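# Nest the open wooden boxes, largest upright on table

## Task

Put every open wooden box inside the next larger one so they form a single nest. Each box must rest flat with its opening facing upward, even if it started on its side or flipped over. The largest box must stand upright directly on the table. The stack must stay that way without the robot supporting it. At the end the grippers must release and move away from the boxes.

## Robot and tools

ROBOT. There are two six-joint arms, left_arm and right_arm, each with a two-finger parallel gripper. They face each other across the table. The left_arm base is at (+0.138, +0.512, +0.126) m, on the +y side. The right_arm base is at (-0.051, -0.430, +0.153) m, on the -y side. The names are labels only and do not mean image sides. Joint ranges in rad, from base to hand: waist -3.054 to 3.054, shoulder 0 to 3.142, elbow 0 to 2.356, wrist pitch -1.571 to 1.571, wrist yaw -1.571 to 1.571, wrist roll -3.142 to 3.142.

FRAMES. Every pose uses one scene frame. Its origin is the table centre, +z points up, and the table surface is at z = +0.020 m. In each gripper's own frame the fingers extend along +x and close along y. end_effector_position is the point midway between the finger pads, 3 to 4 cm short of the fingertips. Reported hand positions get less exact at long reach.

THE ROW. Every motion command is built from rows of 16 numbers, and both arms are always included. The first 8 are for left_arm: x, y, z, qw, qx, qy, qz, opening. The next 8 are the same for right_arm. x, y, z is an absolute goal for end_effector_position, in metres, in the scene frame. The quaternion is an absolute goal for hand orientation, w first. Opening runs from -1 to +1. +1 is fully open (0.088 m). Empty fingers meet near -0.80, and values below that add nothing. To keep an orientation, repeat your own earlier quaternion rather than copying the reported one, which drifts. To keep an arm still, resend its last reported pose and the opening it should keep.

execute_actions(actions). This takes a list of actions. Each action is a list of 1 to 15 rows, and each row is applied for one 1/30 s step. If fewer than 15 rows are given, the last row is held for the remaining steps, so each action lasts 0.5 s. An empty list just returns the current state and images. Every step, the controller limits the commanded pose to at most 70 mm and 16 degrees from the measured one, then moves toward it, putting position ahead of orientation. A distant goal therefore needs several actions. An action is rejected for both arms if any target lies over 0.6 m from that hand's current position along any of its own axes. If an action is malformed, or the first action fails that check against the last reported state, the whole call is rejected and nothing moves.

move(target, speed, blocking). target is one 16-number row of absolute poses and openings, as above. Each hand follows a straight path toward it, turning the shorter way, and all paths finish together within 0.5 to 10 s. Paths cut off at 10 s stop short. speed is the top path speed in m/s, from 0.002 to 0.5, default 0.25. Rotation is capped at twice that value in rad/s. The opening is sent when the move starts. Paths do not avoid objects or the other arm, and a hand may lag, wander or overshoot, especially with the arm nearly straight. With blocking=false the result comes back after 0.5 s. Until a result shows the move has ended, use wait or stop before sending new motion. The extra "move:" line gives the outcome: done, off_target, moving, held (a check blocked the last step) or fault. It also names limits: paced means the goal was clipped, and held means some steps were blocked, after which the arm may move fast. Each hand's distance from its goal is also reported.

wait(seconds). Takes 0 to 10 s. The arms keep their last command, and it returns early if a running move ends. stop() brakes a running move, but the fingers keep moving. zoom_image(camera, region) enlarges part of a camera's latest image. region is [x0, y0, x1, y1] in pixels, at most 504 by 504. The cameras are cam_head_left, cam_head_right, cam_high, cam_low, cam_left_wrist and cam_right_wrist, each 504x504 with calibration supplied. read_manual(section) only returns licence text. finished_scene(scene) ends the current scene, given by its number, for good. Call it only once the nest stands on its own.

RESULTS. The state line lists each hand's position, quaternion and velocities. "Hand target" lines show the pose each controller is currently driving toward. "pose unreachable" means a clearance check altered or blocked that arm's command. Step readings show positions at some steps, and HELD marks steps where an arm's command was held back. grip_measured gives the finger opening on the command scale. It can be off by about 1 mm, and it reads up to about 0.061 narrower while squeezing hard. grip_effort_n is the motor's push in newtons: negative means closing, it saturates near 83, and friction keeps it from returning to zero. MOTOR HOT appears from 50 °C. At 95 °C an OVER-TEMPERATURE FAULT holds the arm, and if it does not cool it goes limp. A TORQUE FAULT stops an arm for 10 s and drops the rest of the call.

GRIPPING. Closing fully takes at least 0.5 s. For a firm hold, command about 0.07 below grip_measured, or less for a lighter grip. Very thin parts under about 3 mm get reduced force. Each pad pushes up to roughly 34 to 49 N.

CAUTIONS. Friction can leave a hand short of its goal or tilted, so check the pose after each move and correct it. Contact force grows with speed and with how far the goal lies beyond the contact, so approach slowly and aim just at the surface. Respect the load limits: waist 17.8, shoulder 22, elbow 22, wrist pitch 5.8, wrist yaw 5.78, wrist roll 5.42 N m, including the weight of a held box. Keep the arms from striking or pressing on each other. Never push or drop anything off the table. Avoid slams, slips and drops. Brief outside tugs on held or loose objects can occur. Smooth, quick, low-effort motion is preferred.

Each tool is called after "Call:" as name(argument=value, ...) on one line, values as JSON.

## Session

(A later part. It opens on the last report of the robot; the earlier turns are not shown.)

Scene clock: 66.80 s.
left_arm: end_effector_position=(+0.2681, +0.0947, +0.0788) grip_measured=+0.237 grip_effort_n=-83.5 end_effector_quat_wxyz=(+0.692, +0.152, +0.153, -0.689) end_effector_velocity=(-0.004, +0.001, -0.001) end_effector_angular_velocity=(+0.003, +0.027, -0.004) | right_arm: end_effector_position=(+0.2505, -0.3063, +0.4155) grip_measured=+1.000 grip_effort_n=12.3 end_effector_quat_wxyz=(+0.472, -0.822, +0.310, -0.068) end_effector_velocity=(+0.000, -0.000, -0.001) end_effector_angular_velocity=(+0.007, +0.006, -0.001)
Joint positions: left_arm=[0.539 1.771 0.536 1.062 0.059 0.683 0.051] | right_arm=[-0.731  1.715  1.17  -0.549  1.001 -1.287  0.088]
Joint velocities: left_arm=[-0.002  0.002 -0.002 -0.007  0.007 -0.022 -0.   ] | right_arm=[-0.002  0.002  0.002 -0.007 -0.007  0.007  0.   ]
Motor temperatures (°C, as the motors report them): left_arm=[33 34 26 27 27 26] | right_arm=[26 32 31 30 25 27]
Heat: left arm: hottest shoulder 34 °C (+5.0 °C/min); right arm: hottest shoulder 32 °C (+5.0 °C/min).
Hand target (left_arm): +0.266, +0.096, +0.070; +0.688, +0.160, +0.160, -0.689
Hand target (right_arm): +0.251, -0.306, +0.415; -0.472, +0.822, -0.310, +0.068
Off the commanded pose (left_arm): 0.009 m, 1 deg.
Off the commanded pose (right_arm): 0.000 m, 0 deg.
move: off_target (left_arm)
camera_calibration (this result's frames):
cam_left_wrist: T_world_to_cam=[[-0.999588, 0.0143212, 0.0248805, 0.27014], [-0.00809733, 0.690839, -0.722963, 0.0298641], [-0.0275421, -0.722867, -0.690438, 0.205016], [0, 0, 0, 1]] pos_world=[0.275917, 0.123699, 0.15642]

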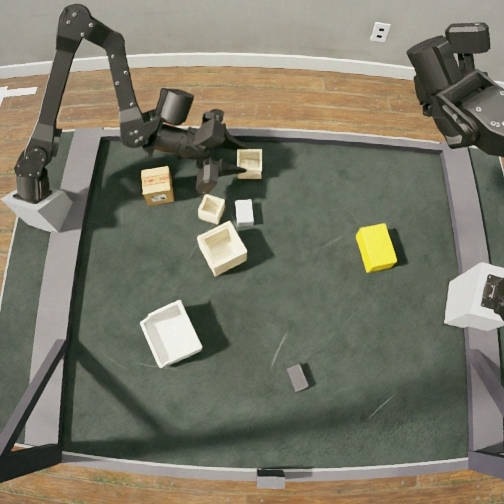

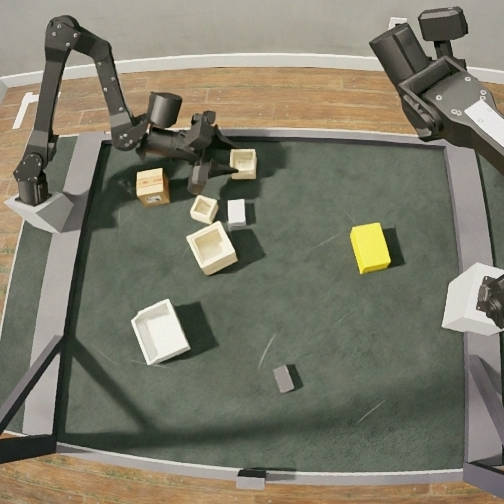

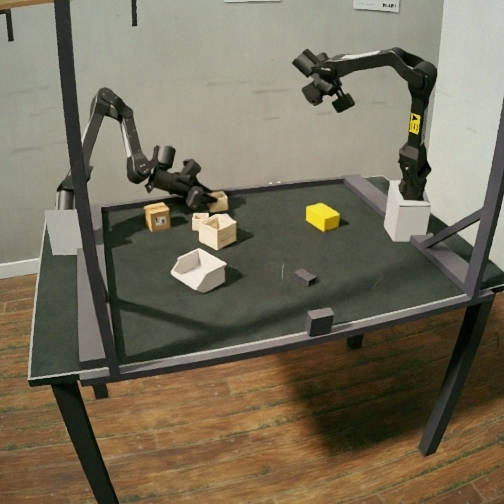

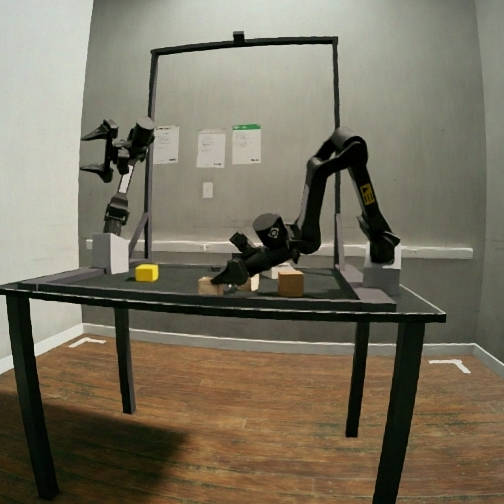

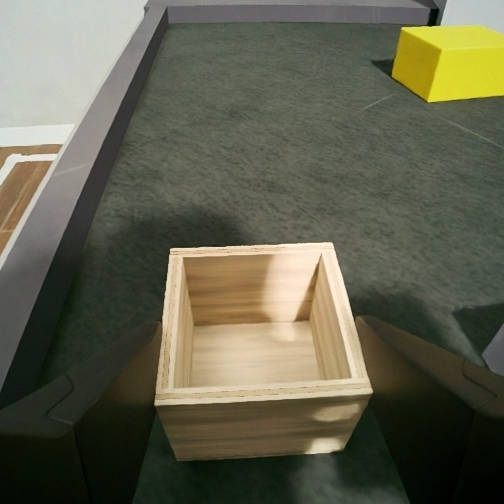

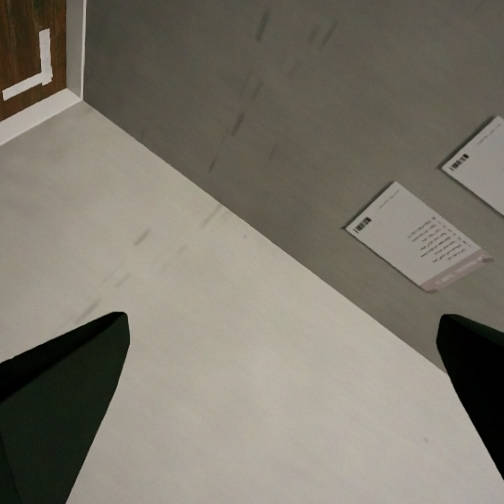

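Contact. Release and back away keeping fingers open.

Call:
move(target=[0.2675,0.0955,0.075,0.690,0.155,0.156,-0.689,0.6,0.2505,-0.3063,0.4155,0.472,-0.822,0.310,-0.068,1.0], speed=0.02)

Call:
move(target=[0.2675,0.125,0.125,0.690,0.155,0.156,-0.689,0.6,0.2505,-0.3063,0.4155,0.472,-0.822,0.310,-0.068,1.0], speed=0.12)

Scene clock: 67.57 s.
left_arm: end_effector_position=(+0.2684, +0.0949, +0.0785) grip_measured=+0.597 grip_effort_n=16.0 end_effector_quat_wxyz=(+0.692, +0.152, +0.154, -0.688) end_effector_velocity=(-0.001, +0.003, -0.003) end_effector_angular_velocity=(+0.016, +0.008, +0.003) | right_arm: end_effector_position=(+0.2505, -0.3063, +0.4155) grip_measured=+1.000 grip_effort_n=12.3 end_effector_quat_wxyz=(+0.472, -0.822, +0.310, -0.068) end_effector_velocity=(-0.001, -0.002, -0.004) end_effector_angular_velocity=(-0.027, +0.038, -0.000)
Joint positions: left_arm=[0.54  1.771 0.536 1.062 0.059 0.683 0.068] | right_arm=[-0.731  1.715  1.17  -0.549  1.001 -1.287  0.088]
Joint velocities: left_arm=[ 0.002 -0.002 -0.007 -0.007 -0.007 -0.007  0.   ] | right_arm=[-0.002  0.002 -0.002 -0.022 -0.007 -0.022  0.   ]
Motor temperatures (°C, as the motors report them): left_arm=[33 34 26 27 27 26] | right_arm=[26 32 31 30 25 27]
Heat: left arm: hottest shoulder 34 °C (+5.0 °C/min); right arm: hottest shoulder 32 °C (+5.0 °C/min).
Hand target (left_arm): +0.267, +0.096, +0.075; +0.690, +0.155, +0.156, -0.689
Hand target (right_arm): +0.251, -0.306, +0.415; -0.472, +0.822, -0.310, +0.068
Off the commanded pose (left_arm): 0.004 m, 1 deg.
Off the commanded pose (right_arm): 0.000 m, 0 deg.
move: done
camera_calibration (this result's frames):
cam_left_wrist: T_world_to_cam=[[-0.999598, 0.0136961, 0.024821, 0.270503], [-0.0084739, 0.691168, -0.722644, 0.0296077], [-0.0270529, -0.722564, -0.690775, 0.204777], [0, 0, 0, 1]] pos_world=[0.276185, 0.123796, 0.156136]

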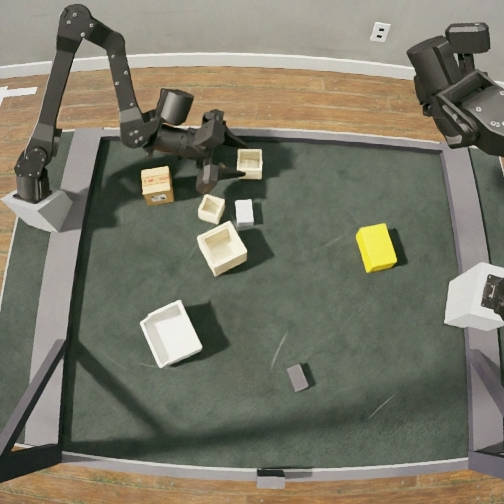

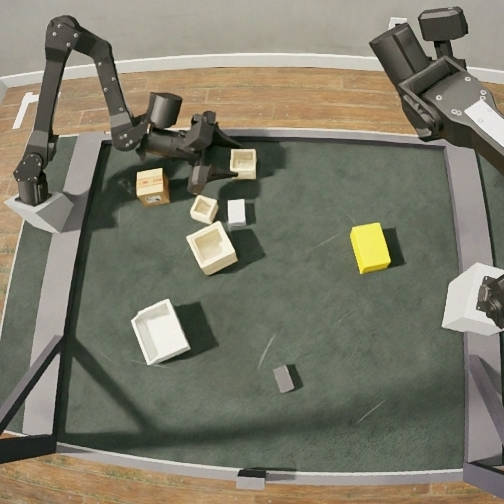

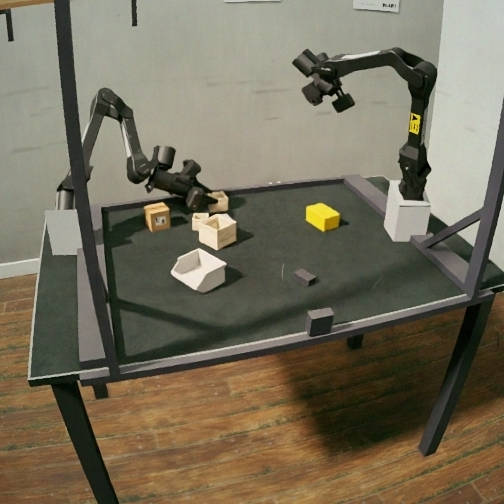

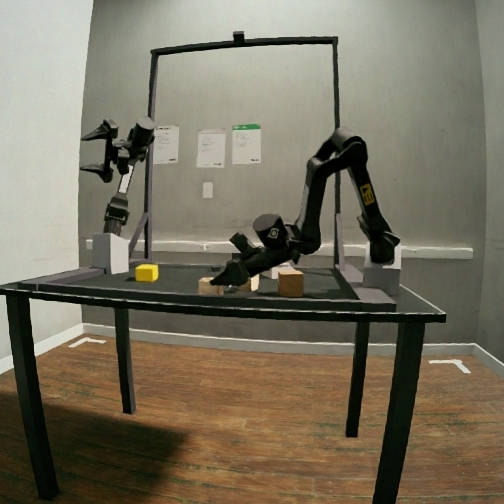

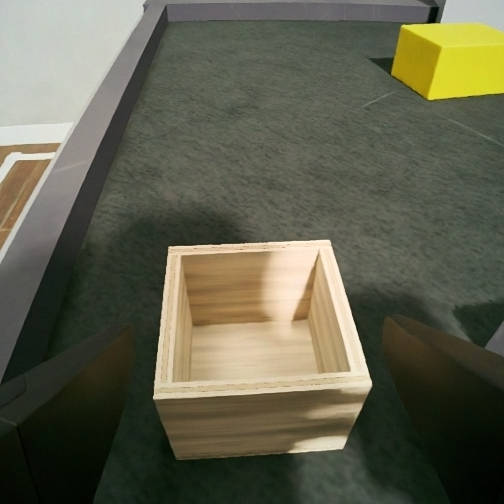

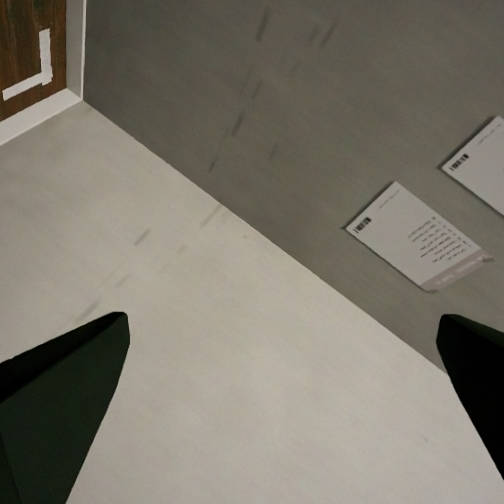

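Scene clock: 68.50 s.
left_arm: end_effector_position=(+0.2676, +0.1228, +0.1235) grip_measured=+0.597 grip_effort_n=15.6 end_effector_quat_wxyz=(+0.690, +0.157, +0.154, -0.690) end_effector_velocity=(+0.001, +0.002, +0.001) end_effector_angular_velocity=(+0.015, +0.002, +0.009) | right_arm: end_effector_position=(+0.2505, -0.3063, +0.4155) grip_measured=+1.000 grip_effort_n=12.3 end_effector_quat_wxyz=(+0.472, -0.822, +0.310, -0.068) end_effector_velocity=(+0.001, -0.000, -0.000) end_effector_angular_velocity=(+0.003, +0.002, +0.006)
Joint positions: left_arm=[ 0.471  1.488  0.426  0.88  -0.01   0.678  0.068] | right_arm=[-0.731  1.715  1.17  -0.549  1.001 -1.287  0.088]
Joint velocities: left_arm=[-0.007 -0.017 -0.002 -0.022 -0.022 -0.007 -0.   ] | right_arm=[-0.002 -0.002 -0.002  0.007 -0.007 -0.007  0.   ]
Motor temperatures (°C, as the motors report them): left_arm=[33 34 26 27 27 26] | right_arm=[26 32 31 30 25 27]
Heat: left arm: hottest shoulder 34 °C (+5.0 °C/min); right arm: hottest shoulder 32 °C (+4.0 °C/min).
Hand target (left_arm): +0.267, +0.125, +0.125; +0.690, +0.155, +0.156, -0.689
Hand target (right_arm): +0.251, -0.306, +0.415; -0.472, +0.822, -0.310, +0.068
Off the commanded pose (left_arm): 0.003 m, 0 deg.
Off the commanded pose (right_arm): 0.000 m, 0 deg.
move: done
camera_calibration (this result's frames):
cam_left_wrist: T_world_to_cam=[[-0.999585, 0.0200356, 0.0207055, 0.267982], [-0.000901895, 0.696526, -0.717531, 0.0394757], [-0.0287981, -0.717252, -0.696218, 0.256498], [0, 0, 0, 1]] pos_world=[0.275293, 0.151108, 0.201355]

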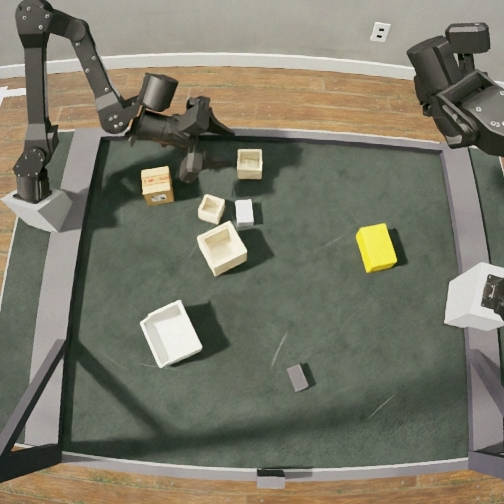

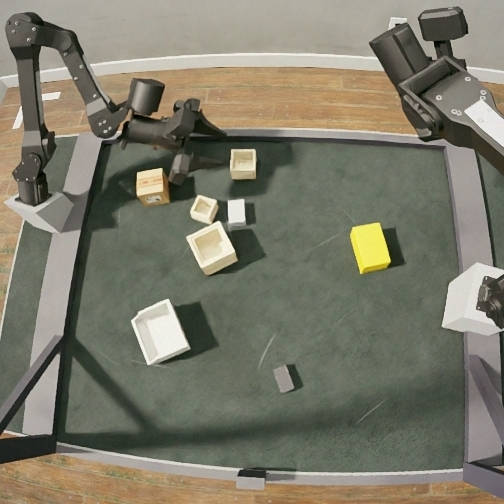

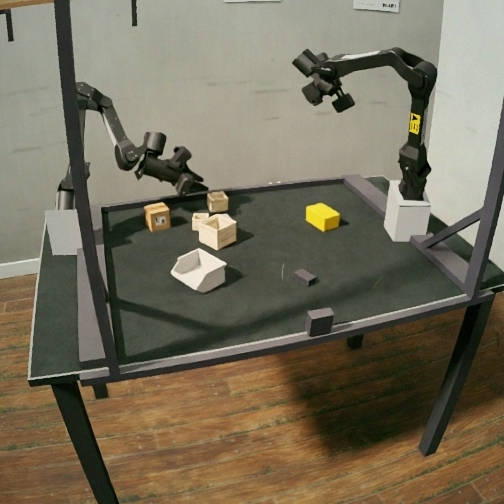

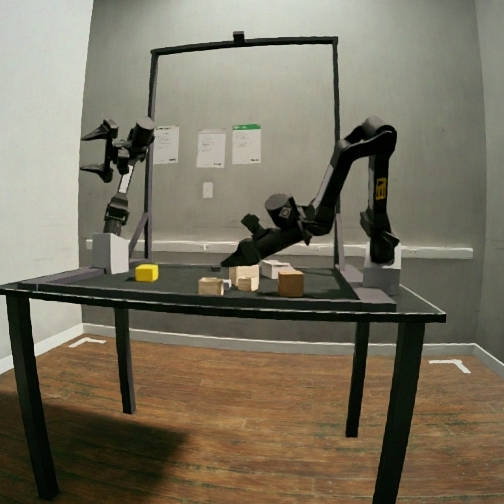

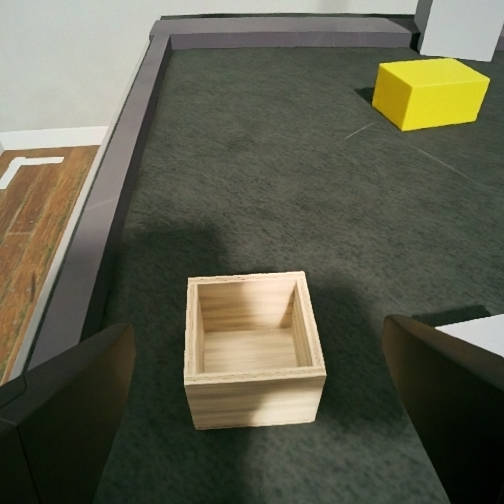

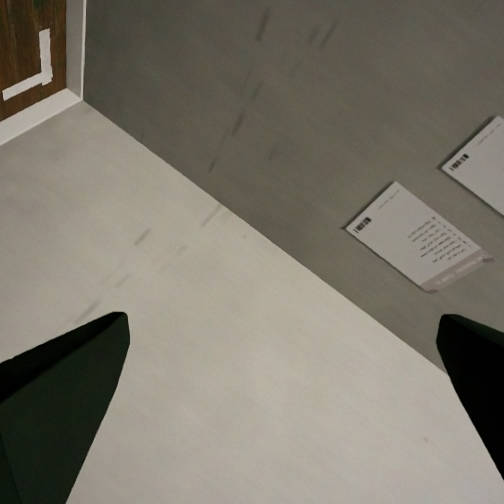

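Call:
move(target=[0.269,0.051,0.135,0.5,0.5,0.5,-0.5,-0.45,0.2505,-0.3063,0.4155,0.472,-0.822,0.310,-0.068,1.0], speed=0.2)

Scene clock: 71.93 s.
left_arm: end_effector_position=(+0.2749, +0.0536, +0.1403) grip_measured=-0.447 grip_effort_n=-16.0 end_effector_quat_wxyz=(+0.506, +0.497, +0.498, -0.499) end_effector_velocity=(+0.003, -0.002, +0.004) end_effector_angular_velocity=(+0.000, -0.007, +0.033) | right_arm: end_effector_position=(+0.2505, -0.3063, +0.4155) grip_measured=+1.000 grip_effort_n=12.3 end_effector_quat_wxyz=(+0.472, -0.822, +0.310, -0.068) end_effector_velocity=(+0.001, +0.001, +0.002) end_effector_angular_velocity=(-0.006, +0.007, +0.009)
Joint positions: left_arm=[ 0.212  2.091  1.932 -1.227 -0.679  0.011  0.017] | right_arm=[-0.731  1.715  1.17  -0.549  1.001 -1.287  0.088]
Joint velocities: left_arm=[-0.002  0.007  0.027 -0.022 -0.007 -0.037 -0.   ] | right_arm=[-0.002 -0.002  0.002  0.007 -0.007 -0.022  0.   ]
Motor temperatures (°C, as the motors report them): left_arm=[33 34 26 27 27 26] | right_arm=[26 32 31 30 25 27]
Heat: left arm: hottest shoulder 34 °C (+4.0 °C/min); right arm: hottest shoulder 32 °C (+4.0 °C/min).
Hand target (left_arm): +0.271, +0.052, +0.137; +0.503, +0.501, +0.499, -0.497
Hand target (right_arm): +0.251, -0.306, +0.415; -0.472, +0.822, -0.310, +0.068
Off the commanded pose (left_arm): 0.008 m, 1 deg.
Off the commanded pose (right_arm): 0.000 m, 0 deg.
move: done
camera_calibration (this result's frames):
cam_left_wrist: T_world_to_cam=[[-0.999561, -0.0203275, 0.0215672, 0.278347], [-0.0125957, 0.950093, 0.311713, -0.0550176], [-0.0268272, 0.311304, -0.949932, 0.198749], [0, 0, 0, 1]] pos_world=[0.282863, -0.0039414, 0.199944]

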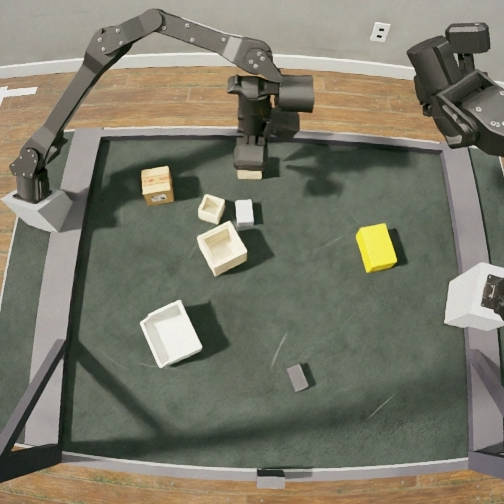

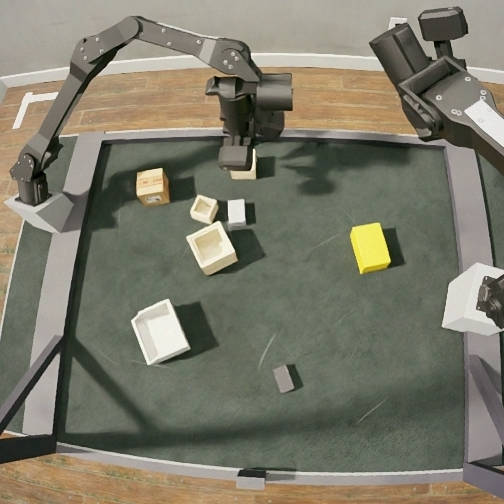

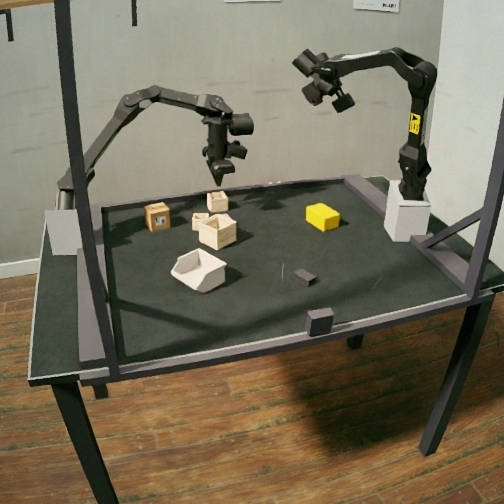

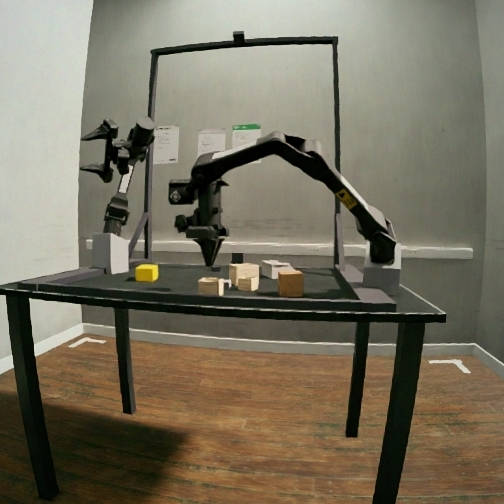

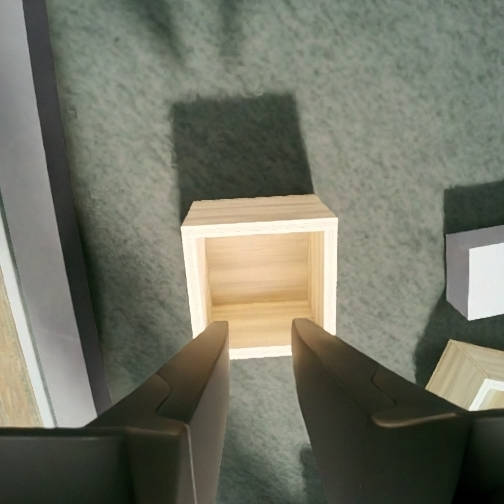

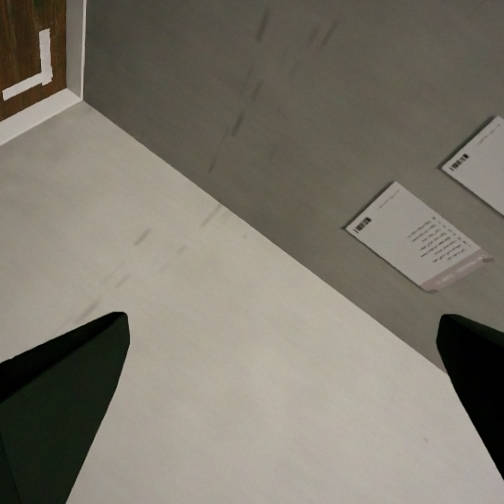

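Call:
zoom_image(camera="cam_left_wrist", region=[160,180,360,380])

Region (160, 180, 360, 380) of cam_left_wrist's 504x504 image, scaled by 2.520, with more detail than that image has.

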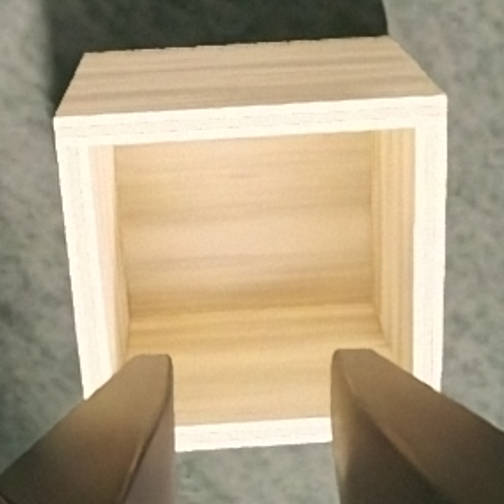

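Call:
move(target=[0.271,0.055,0.102,0.5129,0.4868,0.5129,-0.4868,-0.47,0.2505,-0.3063,0.4155,0.472,-0.822,0.310,-0.068,1.0], speed=0.06)

Scene clock: 73.37 s.
left_arm: end_effector_position=(+0.2758, +0.0521, +0.1103) grip_measured=-0.467 grip_effort_n=-16.0 end_effector_quat_wxyz=(+0.523, +0.478, +0.511, -0.487) end_effector_velocity=(-0.000, +0.001, +0.004) end_effector_angular_velocity=(-0.002, -0.006, -0.014) | right_arm: end_effector_position=(+0.2505, -0.3063, +0.4155) grip_measured=+1.000 grip_effort_n=12.3 end_effector_quat_wxyz=(+0.472, -0.822, +0.310, -0.068) end_effector_velocity=(+0.000, -0.002, +0.001) end_effector_angular_velocity=(-0.001, +0.010, -0.002)
Joint positions: left_arm=[ 0.259  2.092  1.843 -1.088 -0.665  0.016  0.016] | right_arm=[-0.731  1.715  1.17  -0.549  1.001 -1.287  0.088]
Joint velocities: left_arm=[-0.007 -0.007 -0.002 -0.007 -0.007  0.007 -0.   ] | right_arm=[-0.007 -0.002  0.002 -0.007 -0.007 -0.007  0.   ]
Motor temperatures (°C, as the motors report them): left_arm=[34 34 26 27 27 26] | right_arm=[26 32 31 30 25 27]
Heat: left arm: hottest waist 34 °C (+4.0 °C/min); right arm: hottest shoulder 32 °C (+4.0 °C/min).
Hand target (left_arm): +0.271, +0.055, +0.102; +0.513, +0.487, +0.513, -0.487
Hand target (right_arm): +0.251, -0.306, +0.415; -0.472, +0.822, -0.310, +0.068
Off the commanded pose (left_arm): 0.010 m, 1 deg.
Off the commanded pose (right_arm): 0.000 m, 0 deg.
move: off_target (left_arm)
camera_calibration (this result's frames):
cam_left_wrist: T_world_to_cam=[[-0.996323, -0.0815215, 0.0263726, 0.281635], [-0.0697727, 0.950593, 0.302498, -0.0274583], [-0.0497297, 0.299545, -0.952785, 0.17794], [0, 0, 0, 1]] pos_world=[0.287532, -0.00424007, 0.170417]

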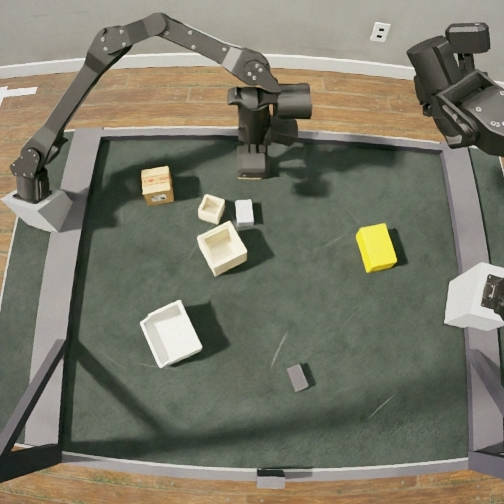

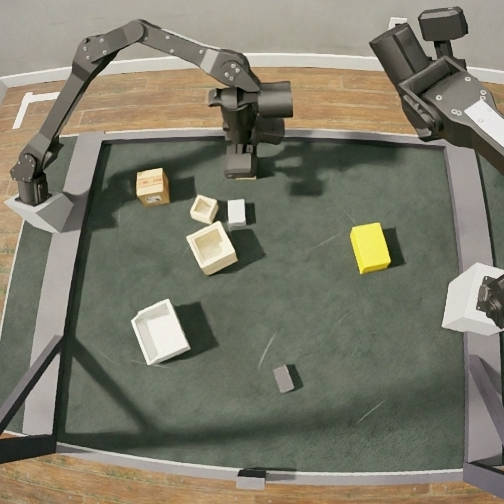

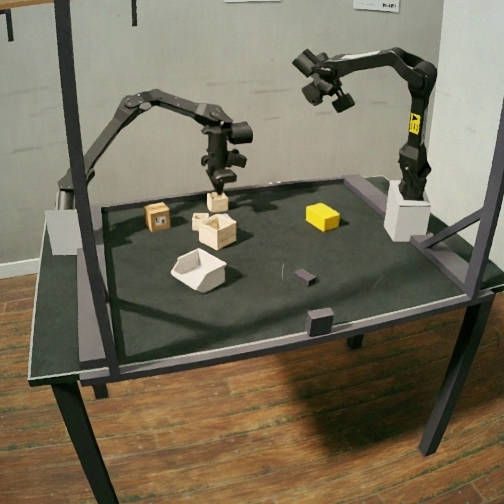

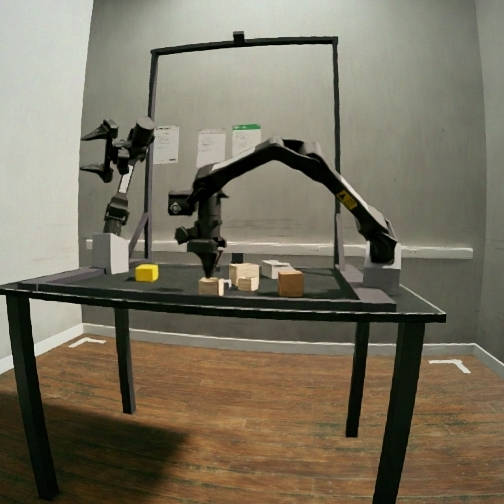

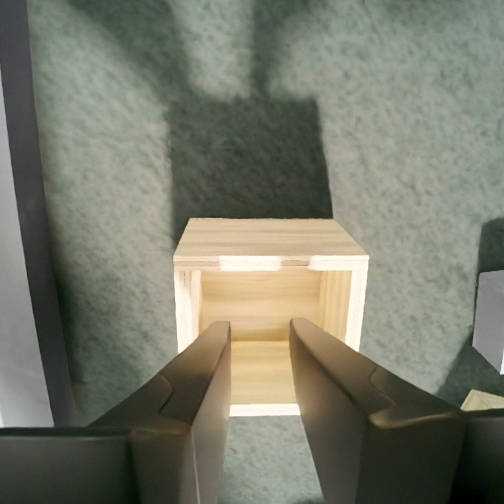

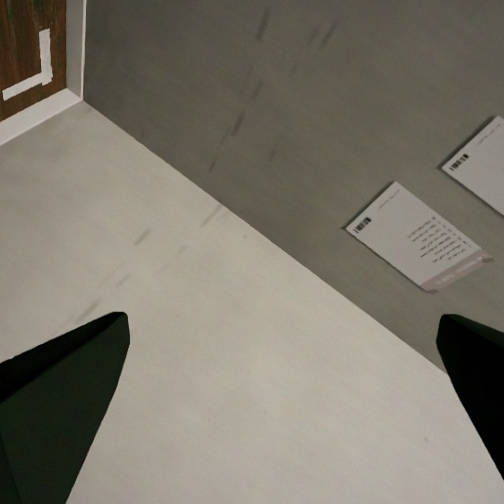

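Call:
move(target=[0.270,0.059,0.092,0.5129,0.4868,0.5129,-0.4868,-0.47,0.2505,-0.3063,0.4155,0.472,-0.822,0.310,-0.068,1.0], speed=0.03)

Scene clock: 76.37 s.
left_arm: end_effector_position=(+0.2720, +0.0560, +0.0971) grip_measured=-0.467 grip_effort_n=-16.0 end_effector_quat_wxyz=(+0.519, +0.481, +0.512, -0.487) end_effector_velocity=(-0.002, -0.001, +0.001) end_effector_angular_velocity=(-0.008, +0.007, -0.005) | right_arm: end_effector_position=(+0.2505, -0.3063, +0.4155) grip_measured=+1.000 grip_effort_n=12.3 end_effector_quat_wxyz=(+0.472, -0.822, +0.310, -0.068) end_effector_velocity=(+0.001, -0.003, -0.003) end_effector_angular_velocity=(+0.017, +0.001, -0.009)
Joint positions: left_arm=[ 0.272  2.092  1.792 -1.035 -0.663  0.032  0.016] | right_arm=[-0.731  1.715  1.17  -0.549  1.001 -1.287  0.088]
Joint velocities: left_arm=[-0.002 -0.002 -0.002  0.007  0.007  0.007  0.   ] | right_arm=[-0.007  0.002 -0.002 -0.007 -0.007  0.022  0.   ]
Motor temperatures (°C, as the motors report them): left_arm=[34 34 26 26 27 26] | right_arm=[26 32 31 30 25 27]
Heat: left arm: hottest waist 34 °C (+2.0 °C/min); right arm: hottest shoulder 32 °C (+3.0 °C/min).
Hand target (left_arm): +0.270, +0.059, +0.092; +0.513, +0.487, +0.513, -0.487
Hand target (right_arm): +0.251, -0.306, +0.415; -0.472, +0.822, -0.310, +0.068
Off the commanded pose (left_arm): 0.006 m, 1 deg.
Off the commanded pose (right_arm): 0.000 m, 0 deg.
move: done
camera_calibration (this result's frames):
cam_left_wrist: T_world_to_cam=[[-0.996779, -0.0758316, 0.0260914, 0.278285], [-0.0640945, 0.948859, 0.309124, -0.0295351], [-0.0481984, 0.306457, -0.950664, 0.163002], [0, 0, 0, 1]] pos_world=[0.283352, -0.000825427, 0.156829]

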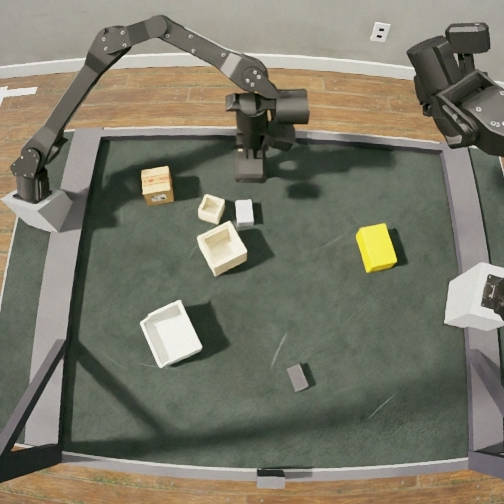

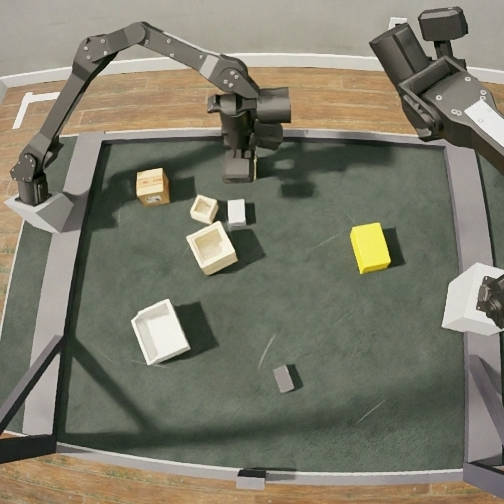

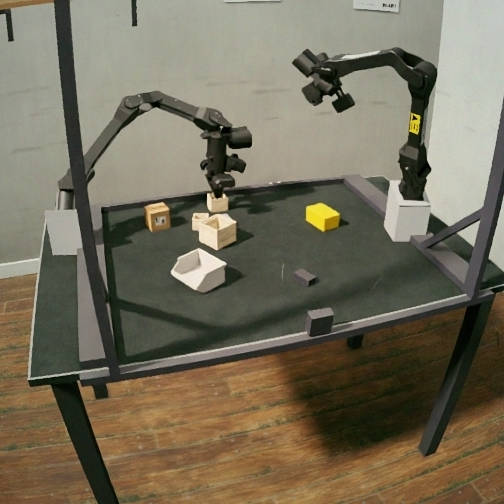

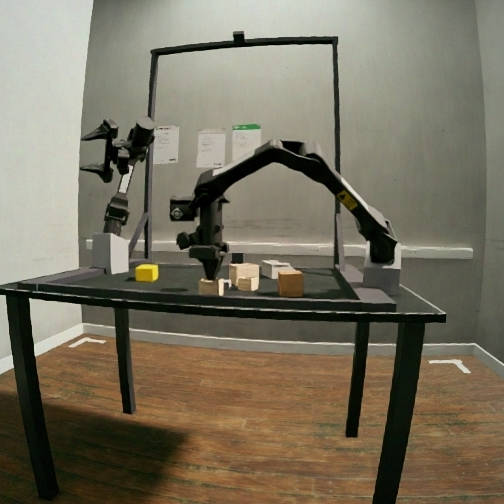

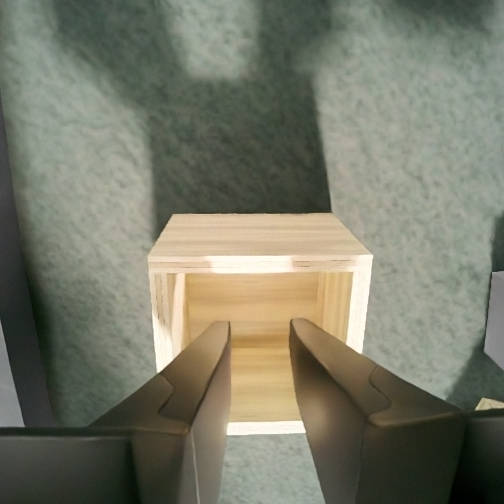

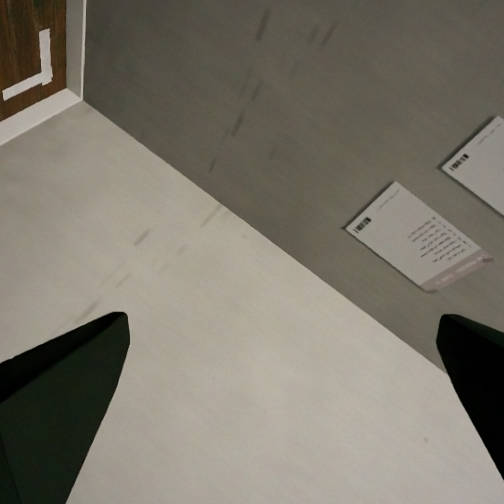

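Call:
move(target=[0.270,0.060,0.073,0.5129,0.4868,0.5129,-0.4868,-0.47,0.2505,-0.3063,0.4155,0.472,-0.822,0.310,-0.068,1.0], speed=0.04)

Scene clock: 77.50 s.
left_arm: end_effector_position=(+0.2749, +0.0564, +0.0815) grip_measured=-0.467 grip_effort_n=-16.0 end_effector_quat_wxyz=(+0.523, +0.478, +0.511, -0.487) end_effector_velocity=(+0.001, -0.004, +0.001) end_effector_angular_velocity=(-0.018, -0.009, +0.019) | right_arm: end_effector_position=(+0.2505, -0.3063, +0.4155) grip_measured=+1.000 grip_effort_n=12.3 end_effector_quat_wxyz=(+0.472, -0.822, +0.310, -0.068) end_effector_velocity=(-0.000, -0.000, +0.000) end_effector_angular_velocity=(+0.009, +0.002, +0.000)
Joint positions: left_arm=[ 0.3    2.092  1.748 -0.96  -0.656  0.066  0.016] | right_arm=[-0.731  1.715  1.17  -0.549  1.001 -1.287  0.088]
Joint velocities: left_arm=[-0.002 -0.002 -0.002  0.022 -0.007 -0.007 -0.   ] | right_arm=[-0.002 -0.002  0.002 -0.007 -0.007  0.007  0.   ]
Motor temperatures (°C, as the motors report them): left_arm=[34 34 26 26 27 26] | right_arm=[26 32 31 30 25 27]
Heat: left arm: hottest waist 34 °C (+2.0 °C/min); right arm: hottest shoulder 32 °C (+3.0 °C/min).
Hand target (left_arm): +0.270, +0.060, +0.073; +0.513, +0.487, +0.513, -0.487
Hand target (right_arm): +0.251, -0.306, +0.415; -0.472, +0.822, -0.310, +0.068
Off the commanded pose (left_arm): 0.010 m, 2 deg.
Off the commanded pose (right_arm): 0.000 m, 0 deg.
move: off_target (left_arm)
camera_calibration (this result's frames):
cam_left_wrist: T_world_to_cam=[[-0.996314, -0.081812, 0.0257857, 0.281864], [-0.070261, 0.950773, 0.301819, -0.0227937], [-0.0492087, 0.298895, -0.953017, 0.149069], [0, 0, 0, 1]] pos_world=[0.286559, 0.000175608, 0.141677]

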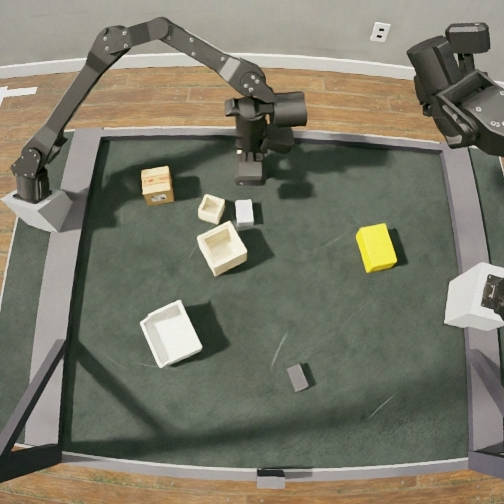

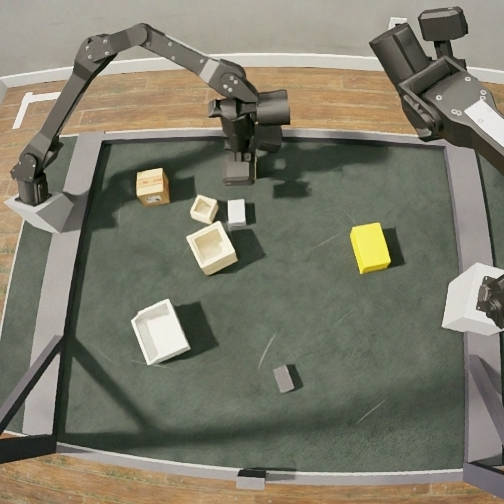

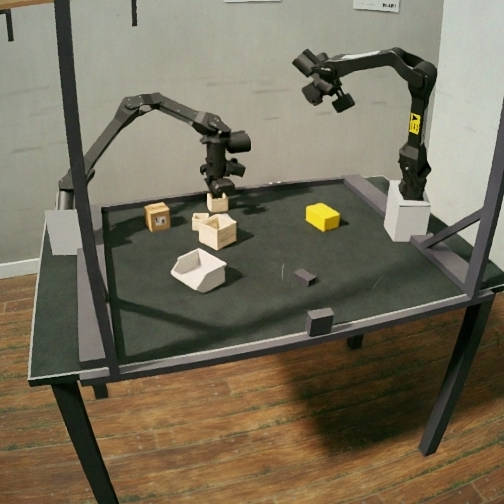

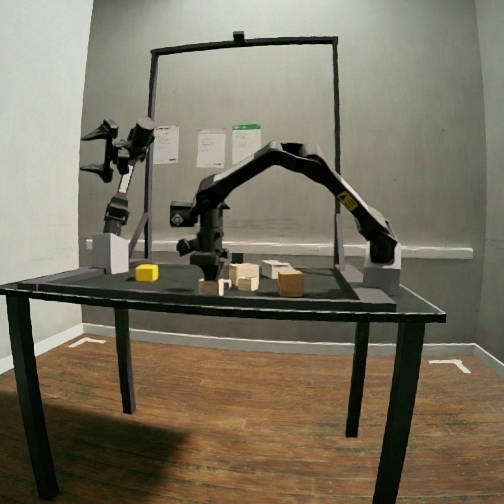

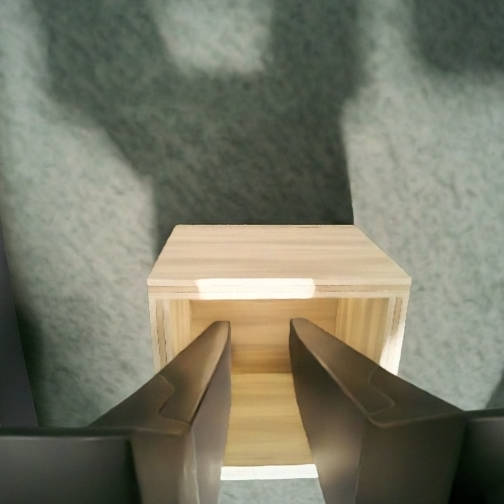

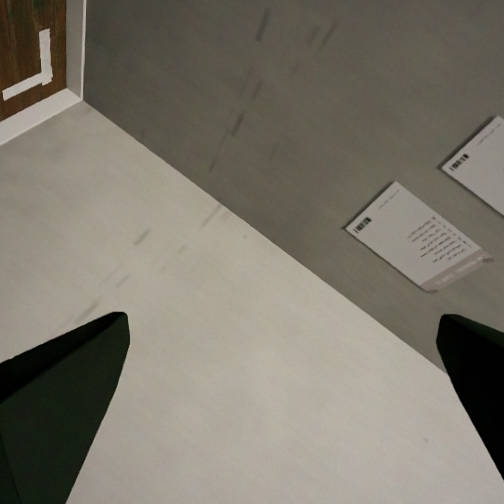

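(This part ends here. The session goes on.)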